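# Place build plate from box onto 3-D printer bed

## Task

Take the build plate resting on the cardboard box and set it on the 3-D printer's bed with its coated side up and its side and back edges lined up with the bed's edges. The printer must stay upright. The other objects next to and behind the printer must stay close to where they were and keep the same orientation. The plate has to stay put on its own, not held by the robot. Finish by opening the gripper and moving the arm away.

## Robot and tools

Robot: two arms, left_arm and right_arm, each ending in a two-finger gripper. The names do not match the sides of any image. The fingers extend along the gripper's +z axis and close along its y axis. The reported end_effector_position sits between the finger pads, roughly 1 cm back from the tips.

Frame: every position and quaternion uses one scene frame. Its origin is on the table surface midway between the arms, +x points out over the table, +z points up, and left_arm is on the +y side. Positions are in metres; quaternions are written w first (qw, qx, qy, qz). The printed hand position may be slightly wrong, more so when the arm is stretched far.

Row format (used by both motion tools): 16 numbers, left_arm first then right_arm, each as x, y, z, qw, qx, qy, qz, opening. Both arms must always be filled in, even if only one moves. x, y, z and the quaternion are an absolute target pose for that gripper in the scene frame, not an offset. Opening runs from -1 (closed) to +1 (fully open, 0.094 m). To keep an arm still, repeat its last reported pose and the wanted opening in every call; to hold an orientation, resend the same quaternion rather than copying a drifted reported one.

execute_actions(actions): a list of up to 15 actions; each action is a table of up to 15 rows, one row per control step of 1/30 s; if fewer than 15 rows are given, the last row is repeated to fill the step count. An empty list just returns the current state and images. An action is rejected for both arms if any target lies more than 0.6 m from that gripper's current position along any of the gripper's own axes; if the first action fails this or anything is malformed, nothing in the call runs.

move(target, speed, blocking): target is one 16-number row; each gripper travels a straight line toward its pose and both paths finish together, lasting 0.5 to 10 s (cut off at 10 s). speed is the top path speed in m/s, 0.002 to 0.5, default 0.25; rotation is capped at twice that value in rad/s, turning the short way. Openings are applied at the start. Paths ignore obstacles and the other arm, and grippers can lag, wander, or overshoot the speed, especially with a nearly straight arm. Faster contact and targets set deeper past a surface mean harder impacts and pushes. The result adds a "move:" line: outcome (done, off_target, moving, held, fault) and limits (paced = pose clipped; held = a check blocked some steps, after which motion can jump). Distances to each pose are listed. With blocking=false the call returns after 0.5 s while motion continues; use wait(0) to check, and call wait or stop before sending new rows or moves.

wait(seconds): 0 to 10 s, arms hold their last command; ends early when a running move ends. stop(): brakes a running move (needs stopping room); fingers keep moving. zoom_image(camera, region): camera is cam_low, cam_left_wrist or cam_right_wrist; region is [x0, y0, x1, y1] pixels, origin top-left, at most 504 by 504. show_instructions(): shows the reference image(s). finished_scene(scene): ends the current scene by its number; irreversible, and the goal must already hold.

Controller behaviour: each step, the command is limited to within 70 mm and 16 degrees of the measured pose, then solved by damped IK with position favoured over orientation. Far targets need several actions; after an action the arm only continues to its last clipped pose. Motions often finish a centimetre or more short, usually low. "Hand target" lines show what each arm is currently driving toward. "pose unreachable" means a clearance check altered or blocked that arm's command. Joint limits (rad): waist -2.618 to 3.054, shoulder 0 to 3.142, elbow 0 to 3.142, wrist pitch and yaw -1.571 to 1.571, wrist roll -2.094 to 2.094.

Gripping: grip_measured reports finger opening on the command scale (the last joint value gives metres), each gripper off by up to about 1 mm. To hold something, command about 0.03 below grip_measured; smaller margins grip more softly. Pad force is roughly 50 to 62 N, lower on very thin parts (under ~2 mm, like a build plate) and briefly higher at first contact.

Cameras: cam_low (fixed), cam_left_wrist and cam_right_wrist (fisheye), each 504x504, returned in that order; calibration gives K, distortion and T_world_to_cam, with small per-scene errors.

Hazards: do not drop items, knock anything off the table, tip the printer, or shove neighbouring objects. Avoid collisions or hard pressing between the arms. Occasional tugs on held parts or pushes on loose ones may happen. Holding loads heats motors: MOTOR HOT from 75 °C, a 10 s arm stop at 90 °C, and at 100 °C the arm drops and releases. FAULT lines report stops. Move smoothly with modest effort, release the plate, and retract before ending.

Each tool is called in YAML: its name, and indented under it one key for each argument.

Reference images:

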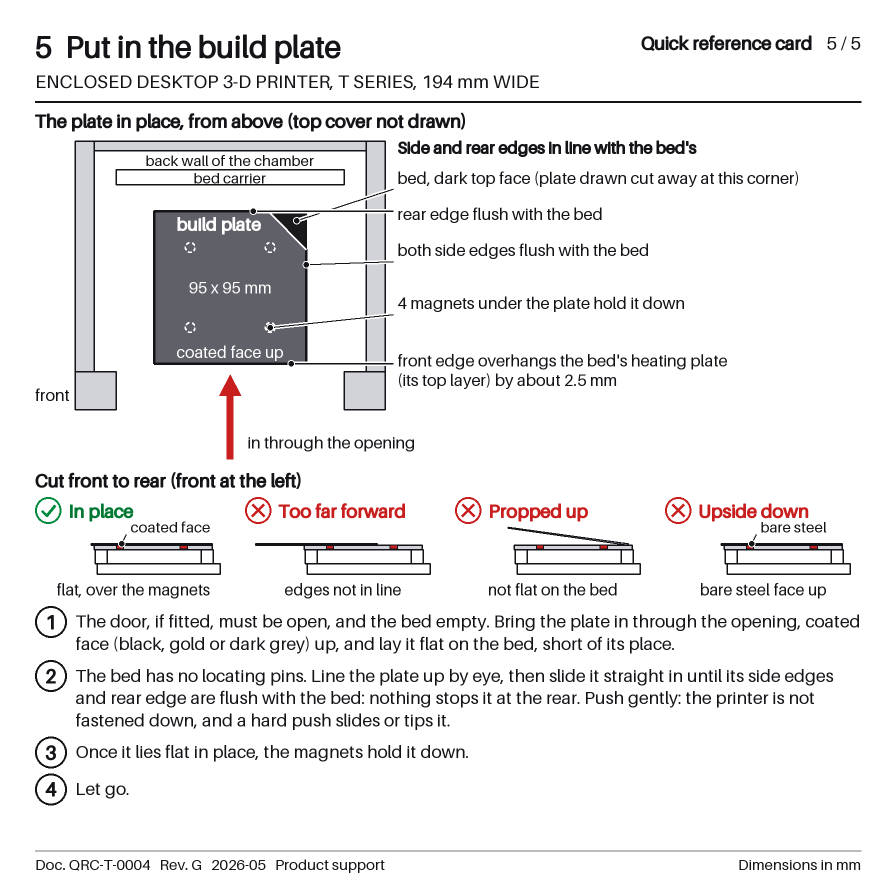

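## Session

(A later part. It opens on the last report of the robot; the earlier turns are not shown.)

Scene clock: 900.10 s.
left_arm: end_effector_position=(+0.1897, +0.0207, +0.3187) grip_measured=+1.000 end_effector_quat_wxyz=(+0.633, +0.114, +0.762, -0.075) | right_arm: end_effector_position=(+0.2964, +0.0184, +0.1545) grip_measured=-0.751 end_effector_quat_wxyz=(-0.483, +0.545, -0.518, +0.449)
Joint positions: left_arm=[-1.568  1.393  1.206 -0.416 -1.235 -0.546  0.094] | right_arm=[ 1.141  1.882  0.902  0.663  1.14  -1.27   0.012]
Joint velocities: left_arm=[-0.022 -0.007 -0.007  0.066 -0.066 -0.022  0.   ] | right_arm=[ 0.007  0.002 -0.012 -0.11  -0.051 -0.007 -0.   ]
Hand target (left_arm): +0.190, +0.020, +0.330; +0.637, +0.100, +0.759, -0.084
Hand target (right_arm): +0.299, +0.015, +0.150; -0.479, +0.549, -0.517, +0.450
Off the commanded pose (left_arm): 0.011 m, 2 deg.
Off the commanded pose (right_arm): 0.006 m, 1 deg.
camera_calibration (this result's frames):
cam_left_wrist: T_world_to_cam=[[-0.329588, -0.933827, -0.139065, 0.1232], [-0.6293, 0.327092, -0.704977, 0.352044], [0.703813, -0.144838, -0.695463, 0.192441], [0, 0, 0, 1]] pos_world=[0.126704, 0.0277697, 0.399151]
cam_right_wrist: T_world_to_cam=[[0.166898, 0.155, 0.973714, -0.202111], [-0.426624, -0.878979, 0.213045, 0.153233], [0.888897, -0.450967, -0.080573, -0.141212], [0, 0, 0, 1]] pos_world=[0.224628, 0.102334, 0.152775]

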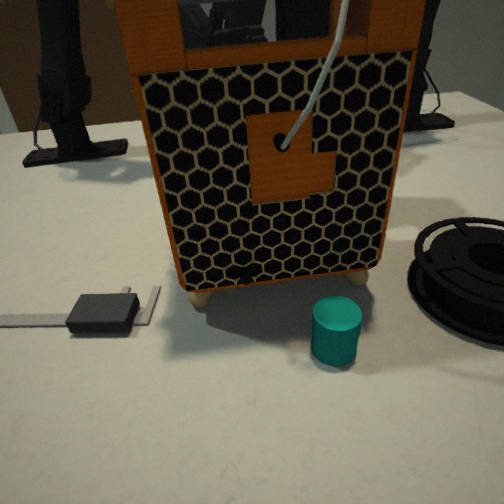

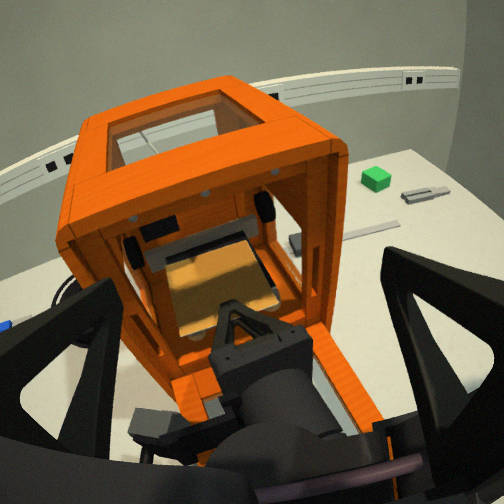

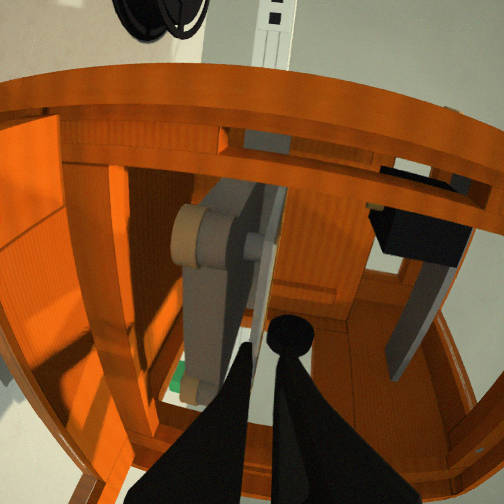

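execute_actions:
  actions:
    - [[0.19,0.02,0.33,0.637,0.1,0.759,-0.084,1,0.299,0.0154,0.150,0.4788,-0.5489,0.5164,-0.4505,-0.55]]
    - [[0.19,0.02,0.33,0.637,0.1,0.759,-0.084,1,0.288,0.019,0.150,0.4788,-0.5489,0.5164,-0.4505,-0.55]]
    - [[0.19,0.02,0.33,0.637,0.1,0.759,-0.084,1,0.280,0.022,0.150,0.4788,-0.5489,0.5164,-0.4505,-0.55]]
    - [[0.19,0.02,0.33,0.637,0.1,0.759,-0.084,1,0.273,0.024,0.150,0.4788,-0.5489,0.5164,-0.4505,-0.55]]
    - [[0.19,0.02,0.33,0.637,0.1,0.759,-0.084,1,0.273,0.024,0.150,0.4788,-0.5489,0.5164,-0.4505,-0.55]]

zoom_image:
  camera: "cam_left_wrist"
  region: [145,205,305,365]

Scene clock: 916.17 s.
left_arm: end_effector_position=(+0.1897, +0.0207, +0.3187) grip_measured=+1.000 end_effector_quat_wxyz=(+0.633, +0.114, +0.762, -0.075) | right_arm: end_effector_position=(+0.2759, +0.0246, +0.1499) grip_measured=-0.552 end_effector_quat_wxyz=(-0.480, +0.551, -0.514, +0.449)
Joint positions: left_arm=[-1.568  1.393  1.206 -0.416 -1.235 -0.546  0.094] | right_arm=[ 1.2    1.882  0.902  0.607  1.188 -1.224  0.021]
Joint velocities: left_arm=[-0.002 -0.012 -0.002 -0.007  0.022  0.007  0.   ] | right_arm=[-0.012 -0.007 -0.017 -0.037 -0.022 -0.007 -0.001]
Hand target (left_arm): +0.190, +0.020, +0.330; +0.637, +0.100, +0.759, -0.084
Hand target (right_arm): +0.273, +0.024, +0.150; -0.479, +0.549, -0.516, +0.451
Off the commanded pose (left_arm): 0.011 m, 2 deg.
Off the commanded pose (right_arm): 0.003 m, 0 deg.
camera_calibration (this result's frames):
cam_left_wrist: T_world_to_cam=[[-0.329588, -0.933827, -0.139065, 0.1232], [-0.6293, 0.327092, -0.704977, 0.352044], [0.703813, -0.144838, -0.695463, 0.192441], [0, 0, 0, 1]] pos_world=[0.126704, 0.0277697, 0.399151]
cam_right_wrist: T_world_to_cam=[[0.170246, 0.168645, 0.970863, -0.195986], [-0.419356, -0.879176, 0.226254, 0.146951], [0.891716, -0.445656, -0.0789537, -0.121763], [0, 0, 0, 1]] pos_world=[0.203569, 0.107983, 0.147414]

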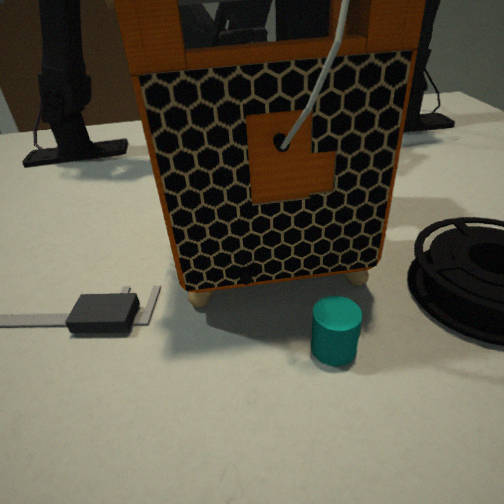

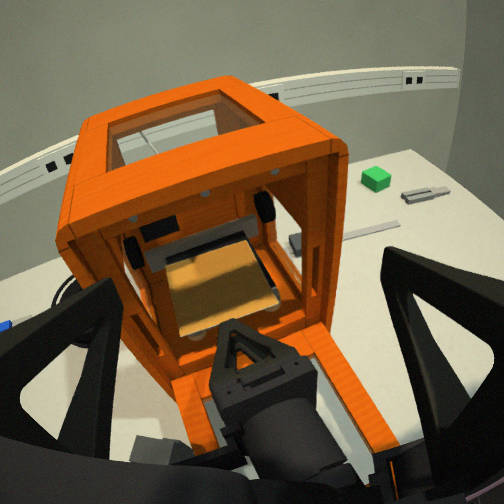

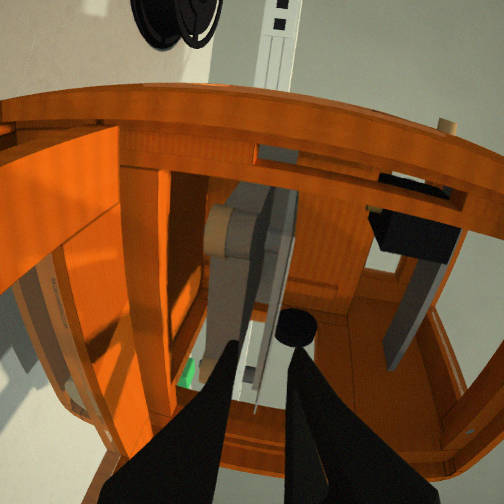

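Region (145, 205, 305, 365) of cam_left_wrist's 504x504 image, scaled by 3.150, with more detail than that image has.

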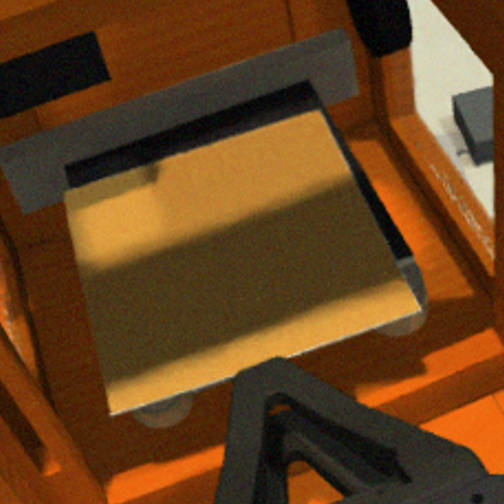

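execute_actions:
  actions:
    - [[0.19,0.02,0.33,0.637,0.1,0.759,-0.084,1,0.281,0.0215,0.150,0.4788,-0.5489,0.5164,-0.4505,-0.7]]
    - [[0.19,0.02,0.33,0.637,0.1,0.759,-0.084,1,0.286,0.020,0.150,0.4788,-0.5489,0.5164,-0.4505,-0.7]]
    - [[0.19,0.02,0.33,0.637,0.1,0.759,-0.084,1,0.290,0.0187,0.150,0.4788,-0.5489,0.5164,-0.4505,-0.7]]
    - [[0.19,0.02,0.33,0.637,0.1,0.759,-0.084,1,0.290,0.0187,0.150,0.4788,-0.5489,0.5164,-0.4505,-0.7]]

zoom_image:
  camera: "cam_right_wrist"
  region: [200,270,330,400]

Scene clock: 936.87 s.
left_arm: end_effector_position=(+0.1897, +0.0207, +0.3187) grip_measured=+1.000 end_effector_quat_wxyz=(+0.633, +0.114, +0.762, -0.075) | right_arm: end_effector_position=(+0.2870, +0.0211, +0.1524) grip_measured=-0.699 end_effector_quat_wxyz=(-0.481, +0.547, -0.516, +0.449)
Joint positions: left_arm=[-1.568  1.393  1.206 -0.416 -1.235 -0.546  0.094] | right_arm=[ 1.168  1.882  0.902  0.638  1.165 -1.249  0.014]
Joint velocities: left_arm=[-0.007  0.012  0.007  0.051 -0.037 -0.081  0.   ] | right_arm=[-0.022 -0.027  0.017 -0.022  0.051 -0.081 -0.   ]
Hand target (left_arm): +0.190, +0.020, +0.330; +0.637, +0.100, +0.759, -0.084
Hand target (right_arm): +0.290, +0.019, +0.150; -0.479, +0.549, -0.517, +0.450
Off the commanded pose (left_arm): 0.011 m, 2 deg.
Off the commanded pose (right_arm): 0.005 m, 0 deg.
camera_calibration (this result's frames):
cam_left_wrist: T_world_to_cam=[[-0.329588, -0.933827, -0.139065, 0.1232], [-0.6293, 0.327092, -0.704977, 0.352044], [0.703813, -0.144838, -0.695463, 0.192441], [0, 0, 0, 1]] pos_world=[0.126704, 0.0277697, 0.399151]
cam_right_wrist: T_world_to_cam=[[0.168591, 0.160699, 0.972498, -0.199352], [-0.42544, -0.878124, 0.218858, 0.150733], [0.889144, -0.450637, -0.079676, -0.132024], [0, 0, 0, 1]] pos_world=[0.215125, 0.104903, 0.150361]

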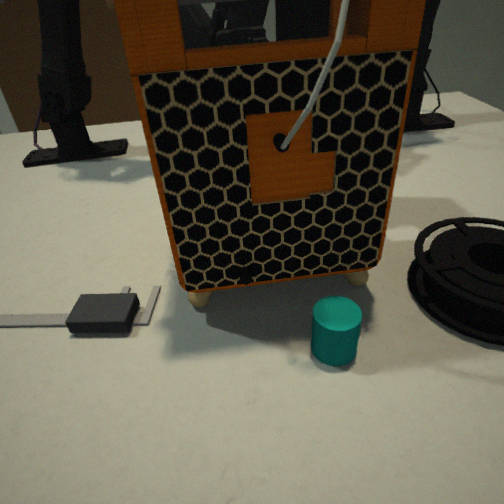

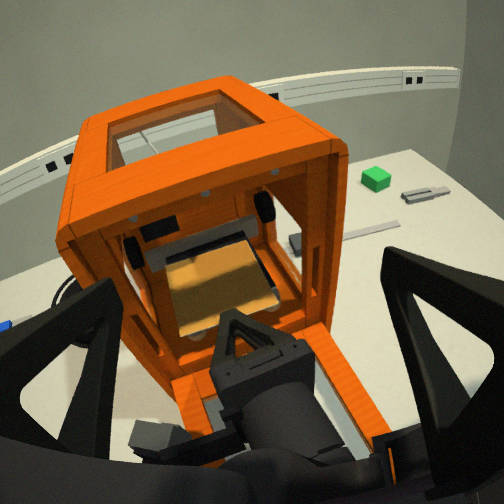

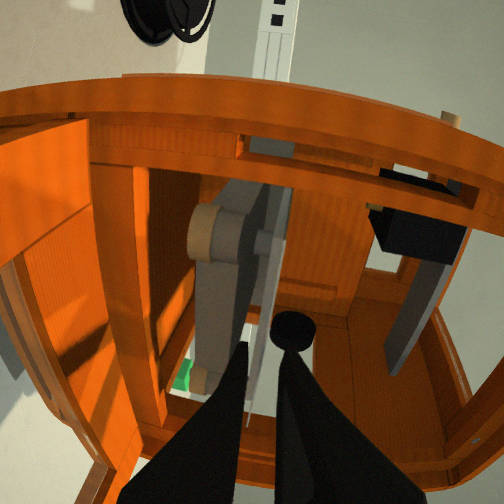

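Region (200, 270, 330, 400) of cam_right_wrist's 504x504 image, scaled by 3.877, with more detail than that image has.

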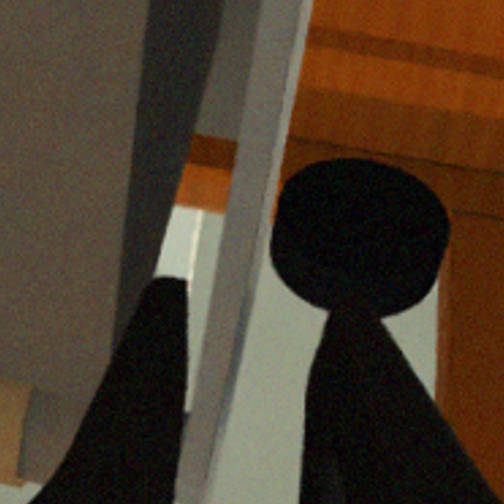

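Go 2 mm further and close.

execute_actions:
  actions:
    - [[0.19,0.02,0.33,0.637,0.1,0.759,-0.084,1,0.2915,0.0182,0.150,0.4788,-0.5489,0.5164,-0.4505,-0.8]]
    - [[0.19,0.02,0.33,0.637,0.1,0.759,-0.084,1,0.2915,0.0182,0.150,0.4788,-0.5489,0.5164,-0.4505,-0.92]]
    - [[0.19,0.02,0.33,0.637,0.1,0.759,-0.084,1,0.2915,0.0182,0.150,0.4788,-0.5489,0.5164,-0.4505,-1]]

zoom_image:
  camera: "cam_left_wrist"
  region: [145,205,305,365]

Scene clock: 947.20 s.
left_arm: end_effector_position=(+0.1897, +0.0207, +0.3187) grip_measured=+1.000 end_effector_quat_wxyz=(+0.633, +0.114, +0.762, -0.075) | right_arm: end_effector_position=(+0.2869, +0.0220, +0.1526) grip_measured=-0.986 end_effector_quat_wxyz=(-0.482, +0.549, -0.515, +0.448)
Joint positions: left_arm=[-1.568  1.393  1.206 -0.416 -1.235 -0.546  0.094] | right_arm=[ 1.168  1.882  0.902  0.641  1.16  -1.253  0.001]
Joint velocities: left_arm=[ 0.012  0.007  0.012 -0.022 -0.022 -0.022  0.   ] | right_arm=[-0.007 -0.002  0.007 -0.066  0.007 -0.007 -0.001]
Hand target (left_arm): +0.190, +0.020, +0.330; +0.637, +0.100, +0.759, -0.084
Hand target (right_arm): +0.291, +0.018, +0.150; -0.479, +0.549, -0.517, +0.450
Off the commanded pose (left_arm): 0.011 m, 2 deg.
Off the commanded pose (right_arm): 0.007 m, 0 deg.
camera_calibration (this result's frames):
cam_left_wrist: T_world_to_cam=[[-0.329588, -0.933827, -0.139065, 0.1232], [-0.6293, 0.327092, -0.704977, 0.352044], [0.703813, -0.144838, -0.695463, 0.192441], [0, 0, 0, 1]] pos_world=[0.126704, 0.0277697, 0.399151]
cam_right_wrist: T_world_to_cam=[[0.167924, 0.162313, 0.972346, -0.199505], [-0.420755, -0.880195, 0.219595, 0.150134], [0.891497, -0.445994, -0.0795118, -0.132329], [0, 0, 0, 1]] pos_world=[0.214643, 0.105511, 0.150498]

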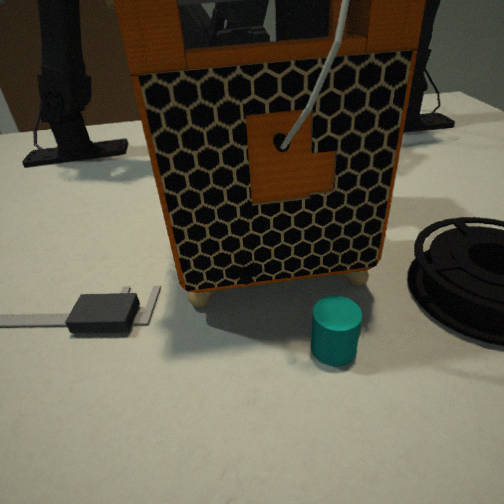

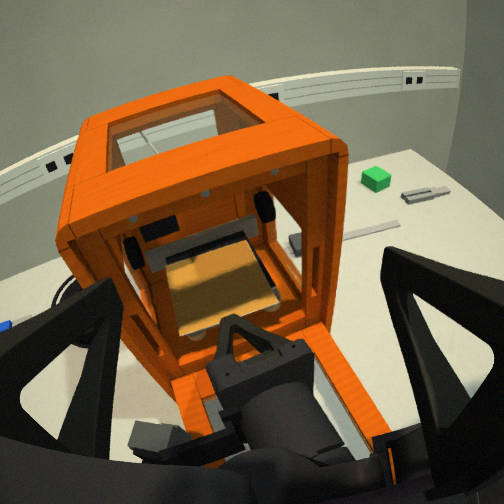

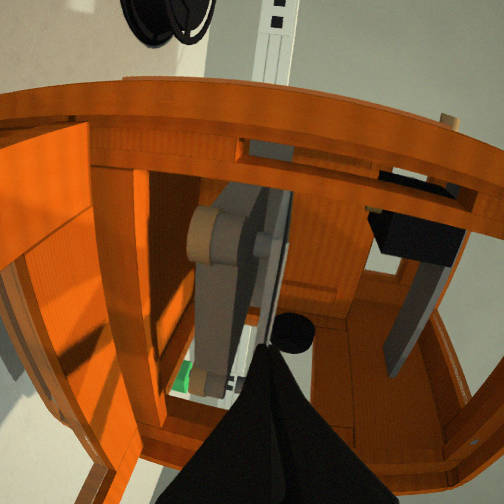

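Region (145, 205, 305, 365) of cam_left_wrist's 504x504 image, scaled by 3.150, with more detail than that image has.

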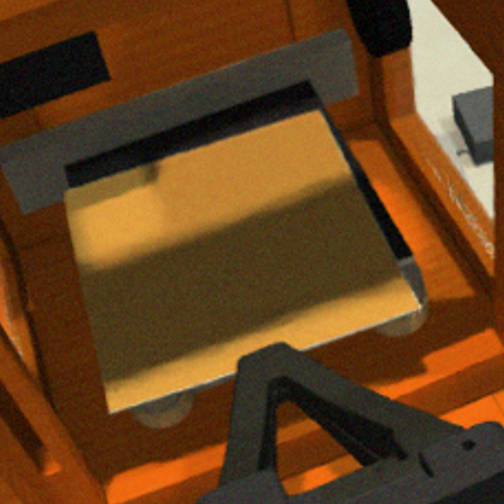

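Pinched shallowly. Advance.

execute_actions:
  actions:
    - [[0.19,0.02,0.33,0.637,0.1,0.759,-0.084,1,0.294,0.0172,0.150,0.4788,-0.5489,0.5164,-0.4505,-1]]
    - [[0.19,0.02,0.33,0.637,0.1,0.759,-0.084,1,0.2965,0.0163,0.150,0.4788,-0.5489,0.5164,-0.4505,-1]]
    - [[0.19,0.02,0.33,0.637,0.1,0.759,-0.084,1,0.299,0.0154,0.150,0.4788,-0.5489,0.5164,-0.4505,-1]]
    - [[0.19,0.02,0.33,0.637,0.1,0.759,-0.084,1,0.299,0.0154,0.150,0.4788,-0.5489,0.5164,-0.4505,-1]]

zoom_image:
  camera: "cam_left_wrist"
  region: [145,205,305,365]

Scene clock: 956.77 s.
left_arm: end_effector_position=(+0.1897, +0.0207, +0.3187) grip_measured=+1.000 end_effector_quat_wxyz=(+0.633, +0.114, +0.762, -0.075) | right_arm: end_effector_position=(+0.2958, +0.0187, +0.1537) grip_measured=-0.986 end_effector_quat_wxyz=(-0.481, +0.548, -0.516, +0.449)
Joint positions: left_arm=[-1.568  1.393  1.206 -0.416 -1.235 -0.546  0.094] | right_arm=[ 1.142  1.882  0.902  0.657  1.139 -1.271  0.001]
Joint velocities: left_arm=[ 0.017 -0.017  0.002 -0.022  0.022 -0.022  0.   ] | right_arm=[-0.012 -0.012  0.007 -0.081 -0.051 -0.066  0.001]
Hand target (left_arm): +0.190, +0.020, +0.330; +0.637, +0.100, +0.759, -0.084
Hand target (right_arm): +0.299, +0.015, +0.150; -0.479, +0.549, -0.517, +0.450
Off the commanded pose (left_arm): 0.011 m, 2 deg.
Off the commanded pose (right_arm): 0.006 m, 0 deg.
camera_calibration (this result's frames):
cam_left_wrist: T_world_to_cam=[[-0.329588, -0.933827, -0.139065, 0.1232], [-0.6293, 0.327092, -0.704977, 0.352044], [0.703813, -0.144838, -0.695463, 0.192441], [0, 0, 0, 1]] pos_world=[0.126704, 0.0277697, 0.399151]
cam_right_wrist: T_world_to_cam=[[0.168535, 0.162034, 0.972286, -0.20165], [-0.424019, -0.878548, 0.219911, 0.151601], [0.889833, -0.449331, -0.0793605, -0.141063], [0, 0, 0, 1]] pos_world=[0.22379, 0.102479, 0.151528]

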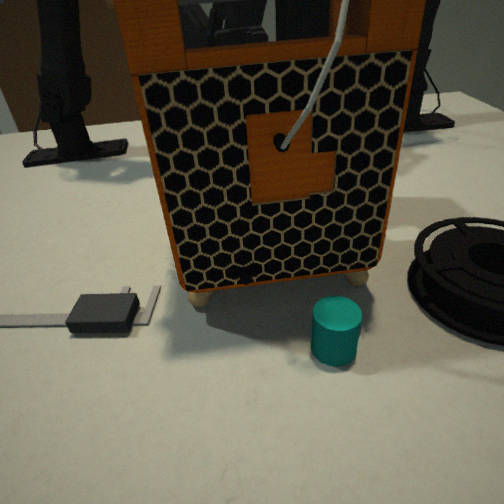

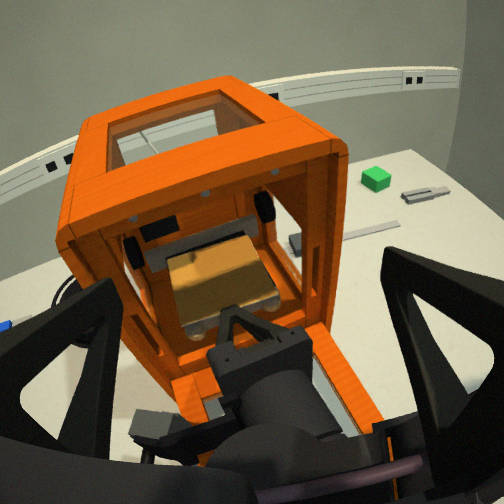

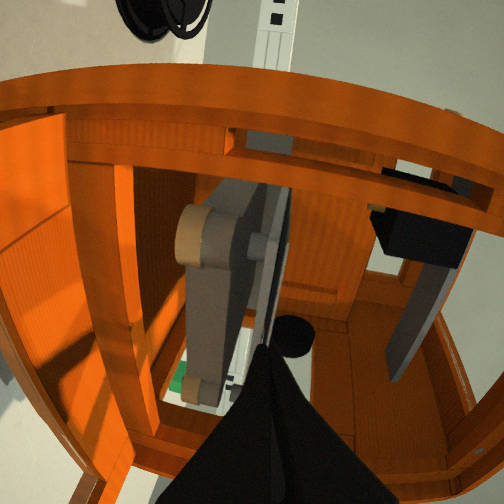

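Region (145, 205, 305, 365) of cam_left_wrist's 504x504 image, scaled by 3.150, with more detail than that image has.

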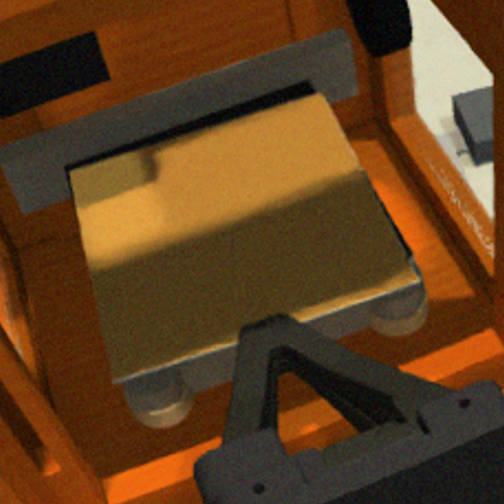

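execute_actions:
  actions:
    - [[0.19,0.02,0.33,0.637,0.1,0.759,-0.084,1,0.299,0.0154,0.150,0.4788,-0.5489,0.5164,-0.4505,-0.8]]
    - [[0.19,0.02,0.33,0.637,0.1,0.759,-0.084,1,0.299,0.0154,0.150,0.4788,-0.5489,0.5164,-0.4505,-0.5]]
    - [[0.19,0.02,0.33,0.637,0.1,0.759,-0.084,1,0.299,0.0154,0.150,0.4788,-0.5489,0.5164,-0.4505,-0.5]]
    - [[0.19,0.02,0.33,0.637,0.1,0.759,-0.084,1,0.288,0.019,0.150,0.4788,-0.5489,0.5164,-0.4505,-0.5]]
    - [[0.19,0.02,0.33,0.637,0.1,0.759,-0.084,1,0.278,0.022,0.150,0.4788,-0.5489,0.5164,-0.4505,-0.5]]
    - [[0.19,0.02,0.33,0.637,0.1,0.759,-0.084,1,0.278,0.022,0.150,0.4788,-0.5489,0.5164,-0.4505,-0.5]]

zoom_image:
  camera: "cam_left_wrist"
  region: [145,205,305,365]

Scene clock: 973.87 s.
left_arm: end_effector_position=(+0.1897, +0.0207, +0.3187) grip_measured=+1.000 end_effector_quat_wxyz=(+0.633, +0.114, +0.762, -0.075) | right_arm: end_effector_position=(+0.2805, +0.0242, +0.1515) grip_measured=-0.501 end_effector_quat_wxyz=(-0.482, +0.550, -0.514, +0.448)
Joint positions: left_arm=[-1.568  1.393  1.206 -0.416 -1.235 -0.546  0.094] | right_arm=[ 1.187  1.882  0.902  0.626  1.175 -1.239  0.023]
Joint velocities: left_arm=[ 0.017 -0.017  0.007  0.022  0.051  0.007  0.   ] | right_arm=[-0.002 -0.007 -0.007 -0.007 -0.022 -0.007  0.001]
Hand target (left_arm): +0.190, +0.020, +0.330; +0.637, +0.100, +0.759, -0.084
Hand target (right_arm): +0.278, +0.022, +0.150; -0.479, +0.549, -0.516, +0.451
Off the commanded pose (left_arm): 0.011 m, 2 deg.
Off the commanded pose (right_arm): 0.004 m, 1 deg.
camera_calibration (this result's frames):
cam_left_wrist: T_world_to_cam=[[-0.329588, -0.933827, -0.139065, 0.1232], [-0.6293, 0.327092, -0.704977, 0.352044], [0.703813, -0.144838, -0.695463, 0.192441], [0, 0, 0, 1]] pos_world=[0.126704, 0.0277697, 0.399151]
cam_right_wrist: T_world_to_cam=[[0.168207, 0.16412, 0.971993, -0.197734], [-0.418152, -0.881051, 0.221127, 0.148595], [0.892667, -0.443637, -0.0795719, -0.126098], [0, 0, 0, 1]] pos_world=[0.207959, 0.107431, 0.149304]

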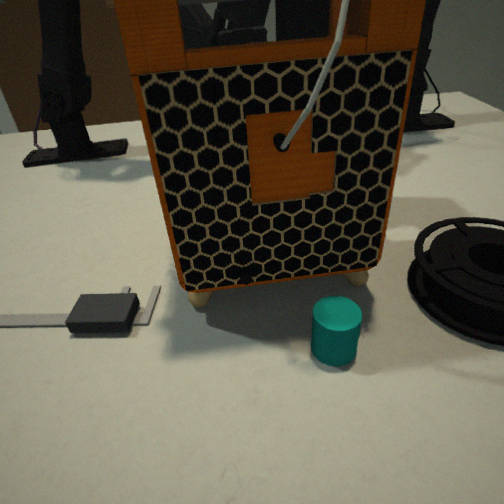

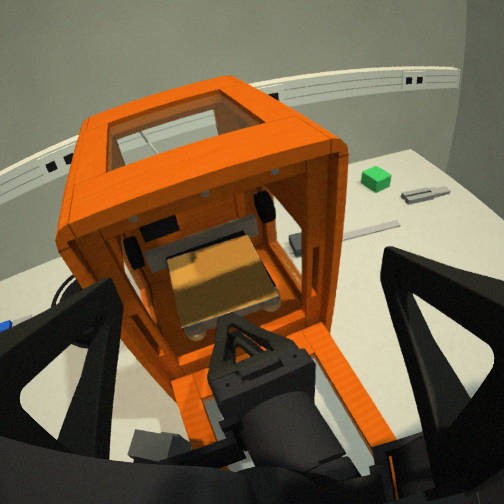

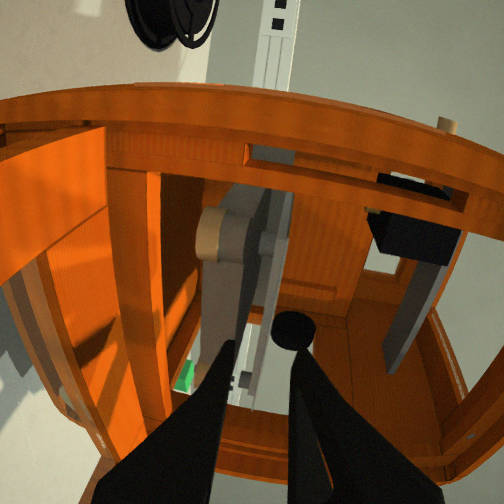

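Region (145, 205, 305, 365) of cam_left_wrist's 504x504 image, scaled by 3.150, with more detail than that image has.

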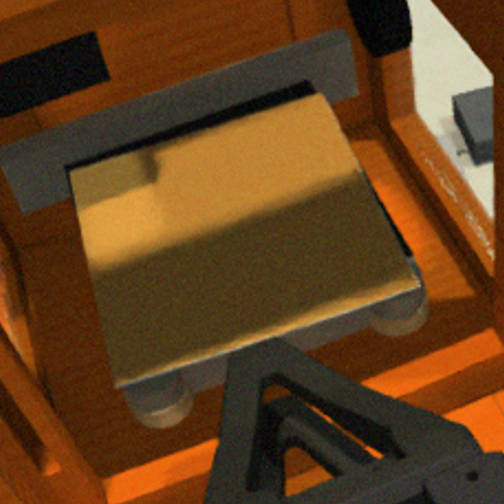

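move:
  target: [0.19,0.02,0.33,0.637,0.1,0.759,-0.084,1,0.277,-0.004,0.150,0.4420,-0.5067,0.5578,-0.4866,-1]
  speed: 0.04

zoom_image:
  camera: "cam_left_wrist"
  region: [145,205,305,365]

Scene clock: 986.73 s.
left_arm: end_effector_position=(+0.1897, +0.0207, +0.3187) grip_measured=+1.000 end_effector_quat_wxyz=(+0.633, +0.114, +0.762, -0.075) | right_arm: end_effector_position=(+0.2783, -0.0087, +0.1362) grip_measured=-0.989 end_effector_quat_wxyz=(+0.429, -0.523, +0.550, -0.489)
Joint positions: left_arm=[-1.568  1.393  1.206 -0.416 -1.235 -0.546  0.094] | right_arm=[ 1.187  1.882  0.93   0.317  1.31  -0.992  0.001]
Joint velocities: left_arm=[-0.017 -0.012 -0.002 -0.007 -0.007 -0.022  0.   ] | right_arm=[ 0.022 -0.012 -0.012 -0.022 -0.037  0.022 -0.001]
Hand target (left_arm): +0.190, +0.020, +0.330; +0.637, +0.100, +0.759, -0.084
Hand target (right_arm): +0.277, -0.005, +0.150; -0.442, +0.507, -0.558, +0.486
Off the commanded pose (left_arm): 0.011 m, 2 deg.
Off the commanded pose (right_arm): 0.015 m, 3 deg.
move: off_target (left_arm, right_arm)
camera_calibration (this result's frames):
cam_left_wrist: T_world_to_cam=[[-0.329588, -0.933827, -0.139065, 0.1232], [-0.6293, 0.327092, -0.704977, 0.352044], [0.703813, -0.144838, -0.695463, 0.192441], [0, 0, 0, 1]] pos_world=[0.126704, 0.0277697, 0.399151]
cam_right_wrist: T_world_to_cam=[[0.213892, 0.175391, 0.960983, -0.18821], [-0.544125, -0.795614, 0.266319, 0.151748], [0.811282, -0.579859, -0.0747405, -0.119195], [0, 0, 0, 1]] pos_world=[0.219527, 0.084627, 0.131544]

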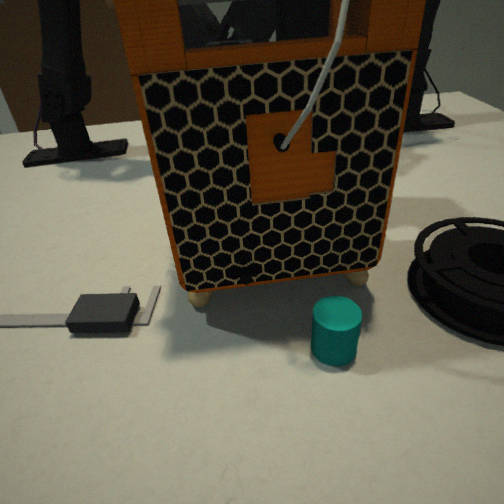

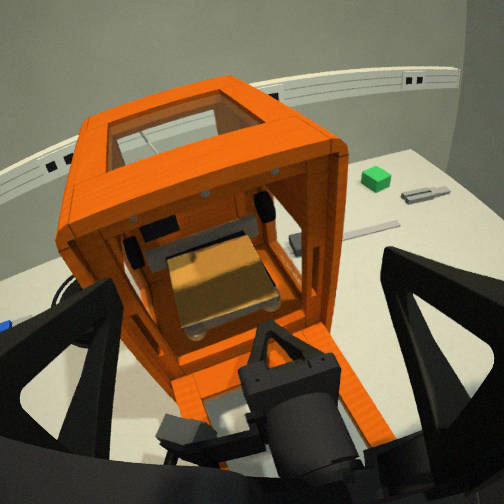

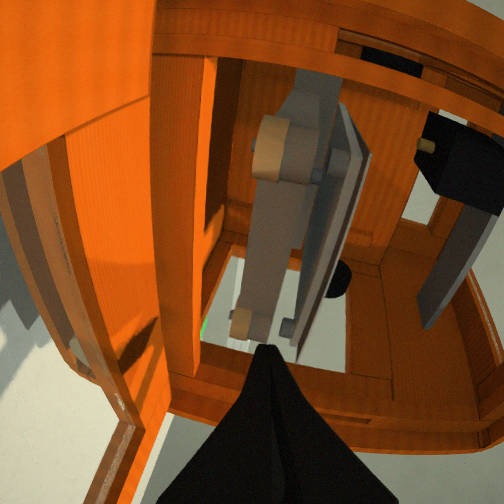

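Region (145, 205, 305, 365) of cam_left_wrist's 504x504 image, scaled by 3.150, with more detail than that image has.

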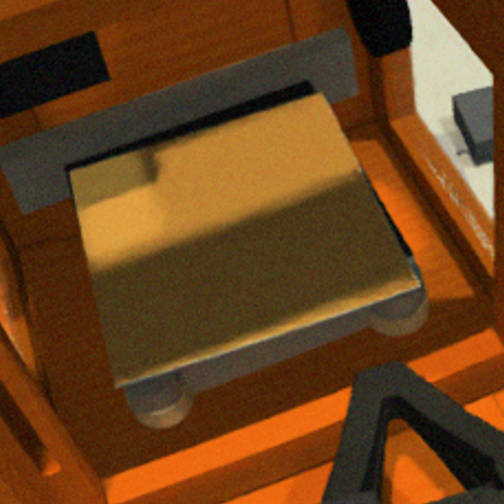

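execute_actions:
  actions:
    - [[0.19,0.02,0.33,0.637,0.1,0.759,-0.084,1,0.281,-0.004,0.152,0.4453,-0.5038,0.5546,-0.4902,-1]]
    - [[0.19,0.02,0.33,0.637,0.1,0.759,-0.084,1,0.284,-0.004,0.154,0.4486,-0.5009,0.5514,-0.4939,-1]]
    - [[0.19,0.02,0.33,0.637,0.1,0.759,-0.084,1,0.284,-0.004,0.154,0.4486,-0.5009,0.5514,-0.4939,-1]]

Scene clock: 999.73 s.
left_arm: end_effector_position=(+0.1897, +0.0207, +0.3187) grip_measured=+1.000 end_effector_quat_wxyz=(+0.633, +0.114, +0.762, -0.075) | right_arm: end_effector_position=(+0.2810, -0.0008, +0.1506) grip_measured=-0.989 end_effector_quat_wxyz=(+0.450, -0.511, +0.547, -0.487)
Joint positions: left_arm=[-1.568  1.393  1.206 -0.416 -1.235 -0.546  0.094] | right_arm=[ 1.187  1.882  0.931  0.459  1.314 -1.098  0.001]
Joint velocities: left_arm=[-0.032 -0.007  0.007  0.037 -0.051 -0.066  0.   ] | right_arm=[-0.012  0.012 -0.012 -0.051 -0.007 -0.037 -0.   ]
Hand target (left_arm): +0.190, +0.020, +0.330; +0.637, +0.100, +0.759, -0.084
Hand target (right_arm): +0.284, -0.004, +0.154; -0.448, +0.501, -0.552, +0.494
Off the commanded pose (left_arm): 0.011 m, 2 deg.
Off the commanded pose (right_arm): 0.006 m, 1 deg.
camera_calibration (this result's frames):
cam_left_wrist: T_world_to_cam=[[-0.329588, -0.933827, -0.139065, 0.1232], [-0.6293, 0.327092, -0.704977, 0.352044], [0.703813, -0.144838, -0.695463, 0.192441], [0, 0, 0, 1]] pos_world=[0.126704, 0.0277697, 0.399151]
cam_right_wrist: T_world_to_cam=[[0.177472, 0.147344, 0.973033, -0.19565], [-0.543879, -0.809334, 0.221754, 0.162338], [0.820183, -0.568567, -0.0634968, -0.119846], [0, 0, 0, 1]] pos_world=[0.22131, 0.0920727, 0.146765]

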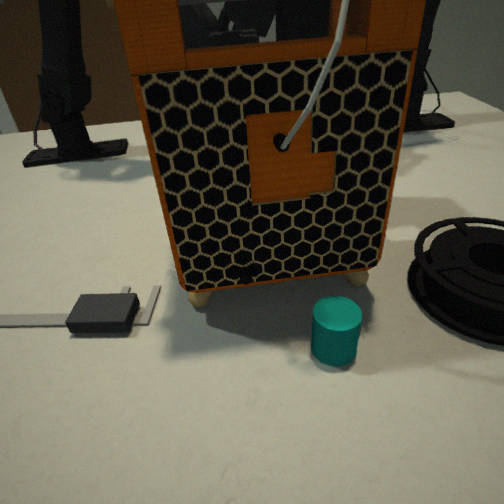

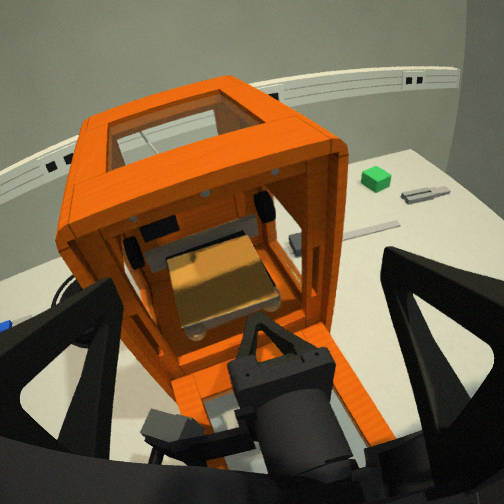

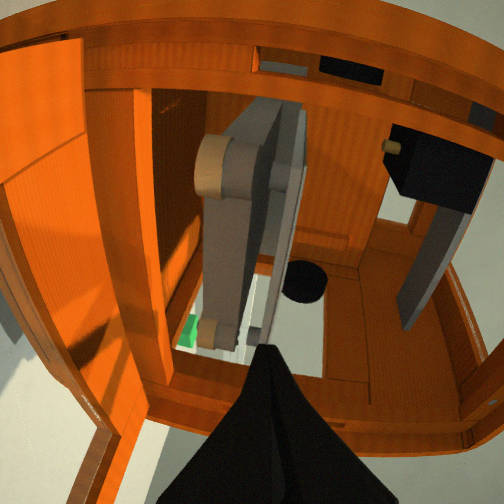

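execute_actions:
  actions:
    - [[0.19,0.02,0.33,0.637,0.1,0.759,-0.084,1,0.288,-0.0075,0.154,0.4454,-0.4973,0.5547,-0.4968,-1]]
    - [[0.19,0.02,0.33,0.637,0.1,0.759,-0.084,1,0.292,-0.011,0.154,0.4421,-0.4936,0.5579,-0.4997,-1]]
    - [[0.19,0.02,0.33,0.637,0.1,0.759,-0.084,1,0.292,-0.011,0.154,0.4421,-0.4936,0.5579,-0.4997,-1]]

zoom_image:
  camera: "cam_left_wrist"
  region: [145,205,305,365]

Scene clock: 1014.27 s.
left_arm: end_effector_position=(+0.1897, +0.0207, +0.3187) grip_measured=+1.000 end_effector_quat_wxyz=(+0.633, +0.114, +0.762, -0.075) | right_arm: end_effector_position=(+0.2885, -0.0076, +0.1507) grip_measured=-0.989 end_effector_quat_wxyz=(+0.444, -0.504, +0.553, -0.493)
Joint positions: left_arm=[-1.568  1.393  1.206 -0.416 -1.235 -0.546  0.094] | right_arm=[ 1.164  1.882  0.931  0.459  1.315 -1.098  0.001]
Joint velocities: left_arm=[ 0.007  0.012  0.002  0.022 -0.037  0.007  0.   ] | right_arm=[ 0.007 -0.007  0.007  0.007 -0.037  0.022 -0.   ]
Hand target (left_arm): +0.190, +0.020, +0.330; +0.637, +0.100, +0.759, -0.084
Hand target (right_arm): +0.292, -0.011, +0.154; +0.442, -0.494, +0.558, -0.500
Off the commanded pose (left_arm): 0.011 m, 2 deg.
Off the commanded pose (right_arm): 0.006 m, 2 deg.
camera_calibration (this result's frames):
cam_left_wrist: T_world_to_cam=[[-0.329588, -0.933827, -0.139065, 0.1232], [-0.6293, 0.327092, -0.704977, 0.352044], [0.703813, -0.144838, -0.695463, 0.192441], [0, 0, 0, 1]] pos_world=[0.126704, 0.0277697, 0.399151]
cam_right_wrist: T_world_to_cam=[[0.180409, 0.143185, 0.973114, -0.196997], [-0.563462, -0.795876, 0.221568, 0.166664], [0.806203, -0.588285, -0.0629041, -0.12604], [0, 0, 0, 1]] pos_world=[0.231063, 0.0867029, 0.146845]

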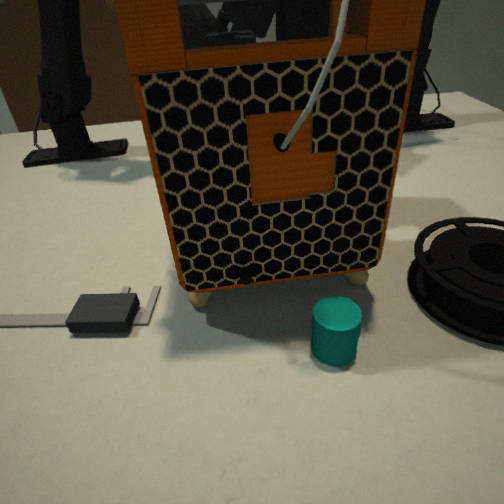

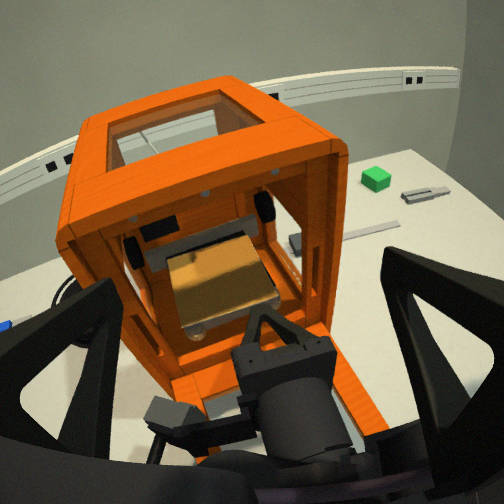

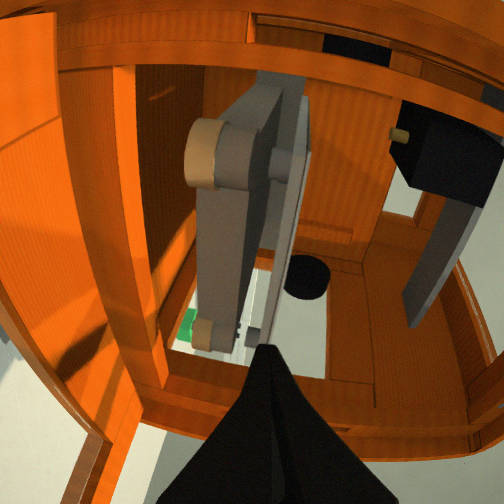

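Region (145, 205, 305, 365) of cam_left_wrist's 504x504 image, scaled by 3.150, with more detail than that image has.

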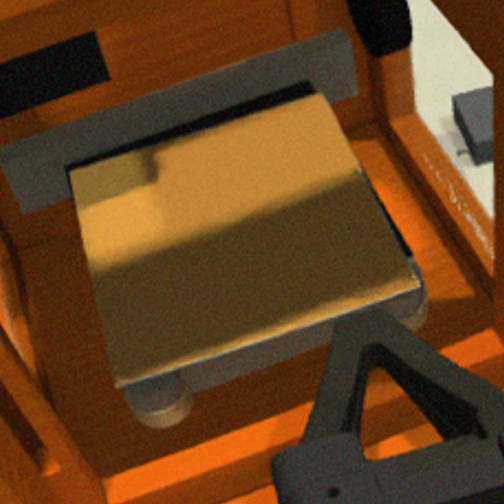

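execute_actions:
  actions:
    - [[0.19,0.02,0.33,0.637,0.1,0.759,-0.084,1,0.2935,-0.0116,0.154,0.4421,-0.4936,0.5579,-0.4997,-1]]
    - [[0.19,0.02,0.33,0.637,0.1,0.759,-0.084,1,0.295,-0.0122,0.154,0.4421,-0.4936,0.5579,-0.4997,-1]]
    - [[0.19,0.02,0.33,0.637,0.1,0.759,-0.084,1,0.296,-0.0126,0.154,0.4421,-0.4936,0.5579,-0.4997,-1]]

zoom_image:
  camera: "cam_left_wrist"
  region: [145,205,305,365]

Scene clock: 1024.43 s.
left_arm: end_effector_position=(+0.1897, +0.0207, +0.3187) grip_measured=+1.000 end_effector_quat_wxyz=(+0.633, +0.114, +0.762, -0.075) | right_arm: end_effector_position=(+0.2916, -0.0087, +0.1533) grip_measured=-0.989 end_effector_quat_wxyz=(+0.445, -0.500, +0.554, -0.495)
Joint positions: left_arm=[-1.568  1.393  1.206 -0.416 -1.235 -0.546  0.094] | right_arm=[ 1.155  1.882  0.931  0.484  1.315 -1.118  0.001]
Joint velocities: left_arm=[-0.012  0.002  0.007 -0.037 -0.066  0.051  0.   ] | right_arm=[-0.012 -0.002 -0.022  0.051  0.022 -0.037  0.001]
Hand target (left_arm): +0.190, +0.020, +0.330; +0.637, +0.100, +0.759, -0.084
Hand target (right_arm): +0.296, -0.013, +0.154; +0.442, -0.494, +0.558, -0.500
Off the commanded pose (left_arm): 0.011 m, 2 deg.
Off the commanded pose (right_arm): 0.006 m, 1 deg.
camera_calibration (this result's frames):
cam_left_wrist: T_world_to_cam=[[-0.329588, -0.933827, -0.139065, 0.1232], [-0.6293, 0.327092, -0.704977, 0.352044], [0.703813, -0.144838, -0.695463, 0.192441], [0, 0, 0, 1]] pos_world=[0.126704, 0.0277697, 0.399151]
cam_right_wrist: T_world_to_cam=[[0.175353, 0.137972, 0.97479, -0.198686], [-0.569648, -0.793334, 0.214762, 0.169775], [0.802965, -0.592946, -0.0605182, -0.128532], [0, 0, 0, 1]] pos_world=[0.234759, 0.0858893, 0.149437]

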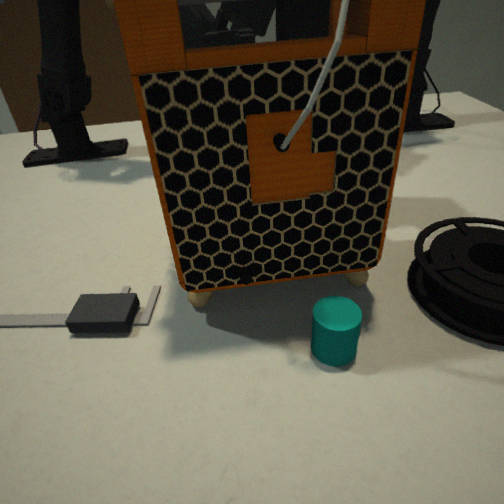

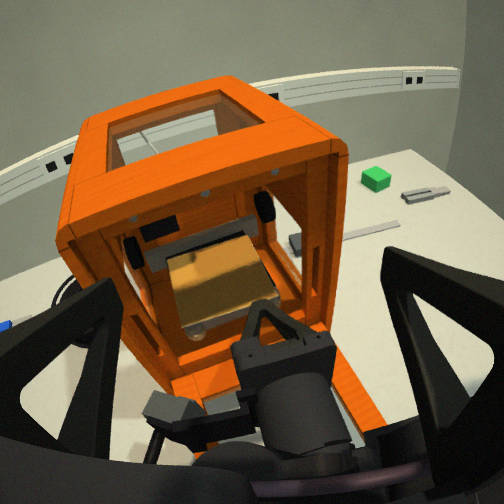

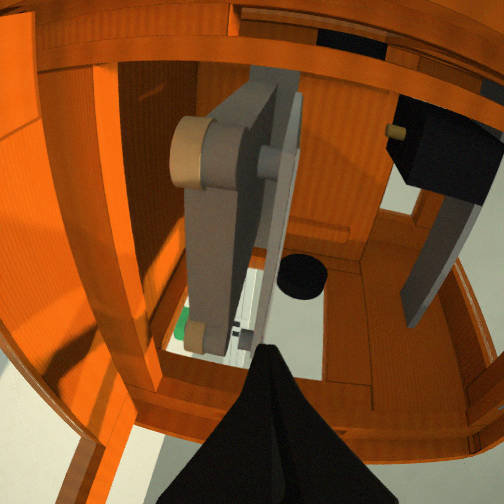

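Region (145, 205, 305, 365) of cam_left_wrist's 504x504 image, scaled by 3.150, with more detail than that image has.

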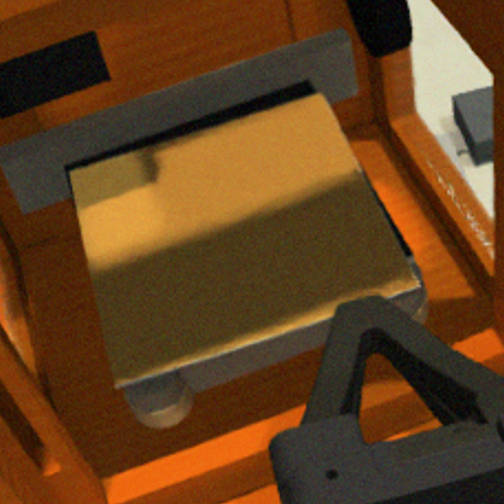

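execute_actions:
  actions:
    - [[0.19,0.02,0.33,0.637,0.1,0.759,-0.084,1,0.297,-0.0135,0.154,0.4413,-0.4927,0.5587,-0.5004,-1]]
    - [[0.19,0.02,0.33,0.637,0.1,0.759,-0.084,1,0.298,-0.0144,0.154,0.4406,-0.4919,0.5594,-0.5011,-1]]

zoom_image:
  camera: "cam_left_wrist"
  region: [145,205,305,365]

Scene clock: 1034.60 s.
left_arm: end_effector_position=(+0.1897, +0.0207, +0.3187) grip_measured=+1.000 end_effector_quat_wxyz=(+0.633, +0.114, +0.762, -0.075) | right_arm: end_effector_position=(+0.2930, -0.0100, +0.1533) grip_measured=-0.989 end_effector_quat_wxyz=(+0.444, -0.498, +0.556, -0.496)
Joint positions: left_arm=[-1.568  1.393  1.206 -0.416 -1.235 -0.546  0.094] | right_arm=[ 1.151  1.882  0.931  0.485  1.315 -1.118  0.001]
Joint velocities: left_arm=[-0.007  0.017 -0.007 -0.11  -0.007 -0.051  0.   ] | right_arm=[ 0.007 -0.002  0.007 -0.022 -0.051 -0.066 -0.   ]
Hand target (left_arm): +0.190, +0.020, +0.330; +0.637, +0.100, +0.759, -0.084
Hand target (right_arm): +0.298, -0.014, +0.154; +0.440, -0.492, +0.560, -0.501
Off the commanded pose (left_arm): 0.011 m, 2 deg.
Off the commanded pose (right_arm): 0.007 m, 1 deg.
camera_calibration (this result's frames):
cam_left_wrist: T_world_to_cam=[[-0.329588, -0.933827, -0.139065, 0.1232], [-0.6293, 0.327092, -0.704977, 0.352044], [0.703813, -0.144838, -0.695463, 0.192441], [0, 0, 0, 1]] pos_world=[0.126704, 0.0277697, 0.399151]
cam_right_wrist: T_world_to_cam=[[0.175804, 0.137216, 0.974815, -0.198983], [-0.573242, -0.79076, 0.21469, 0.170649], [0.800304, -0.596548, -0.060361, -0.129752], [0, 0, 0, 1]] pos_world=[0.236646, 0.0848428, 0.149503]

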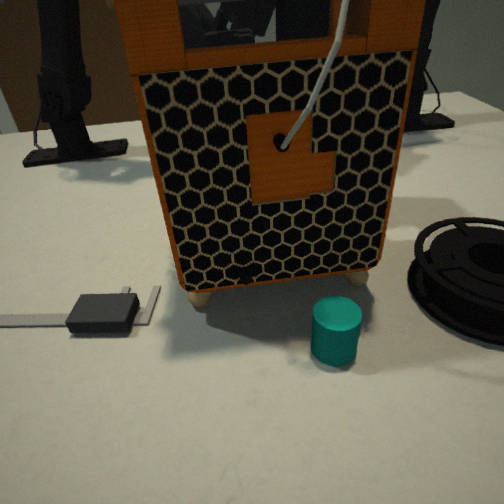

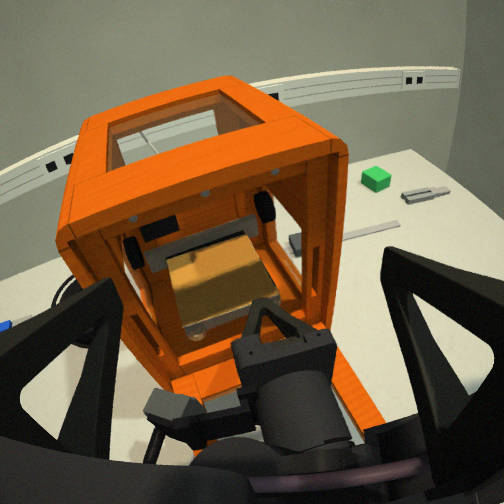

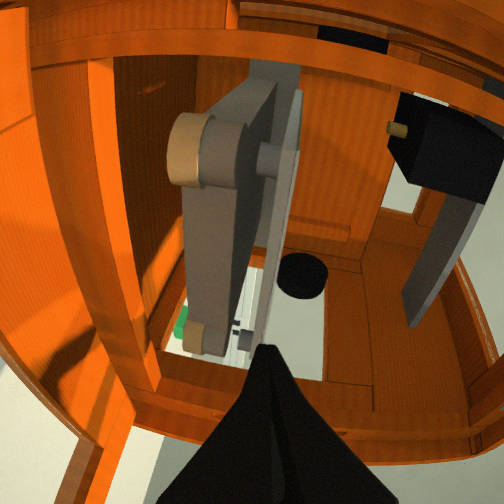

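Region (145, 205, 305, 365) of cam_left_wrist's 504x504 image, scaled by 3.150, with more detail than that image has.

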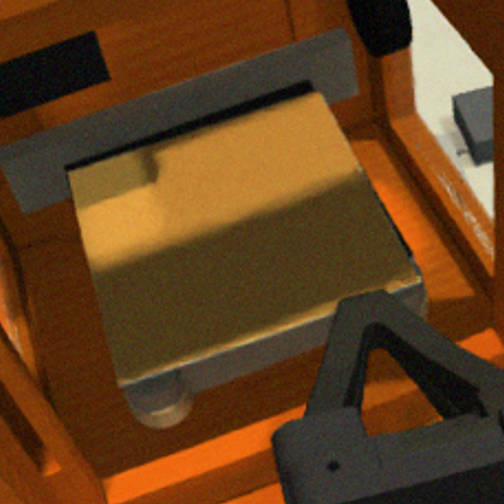

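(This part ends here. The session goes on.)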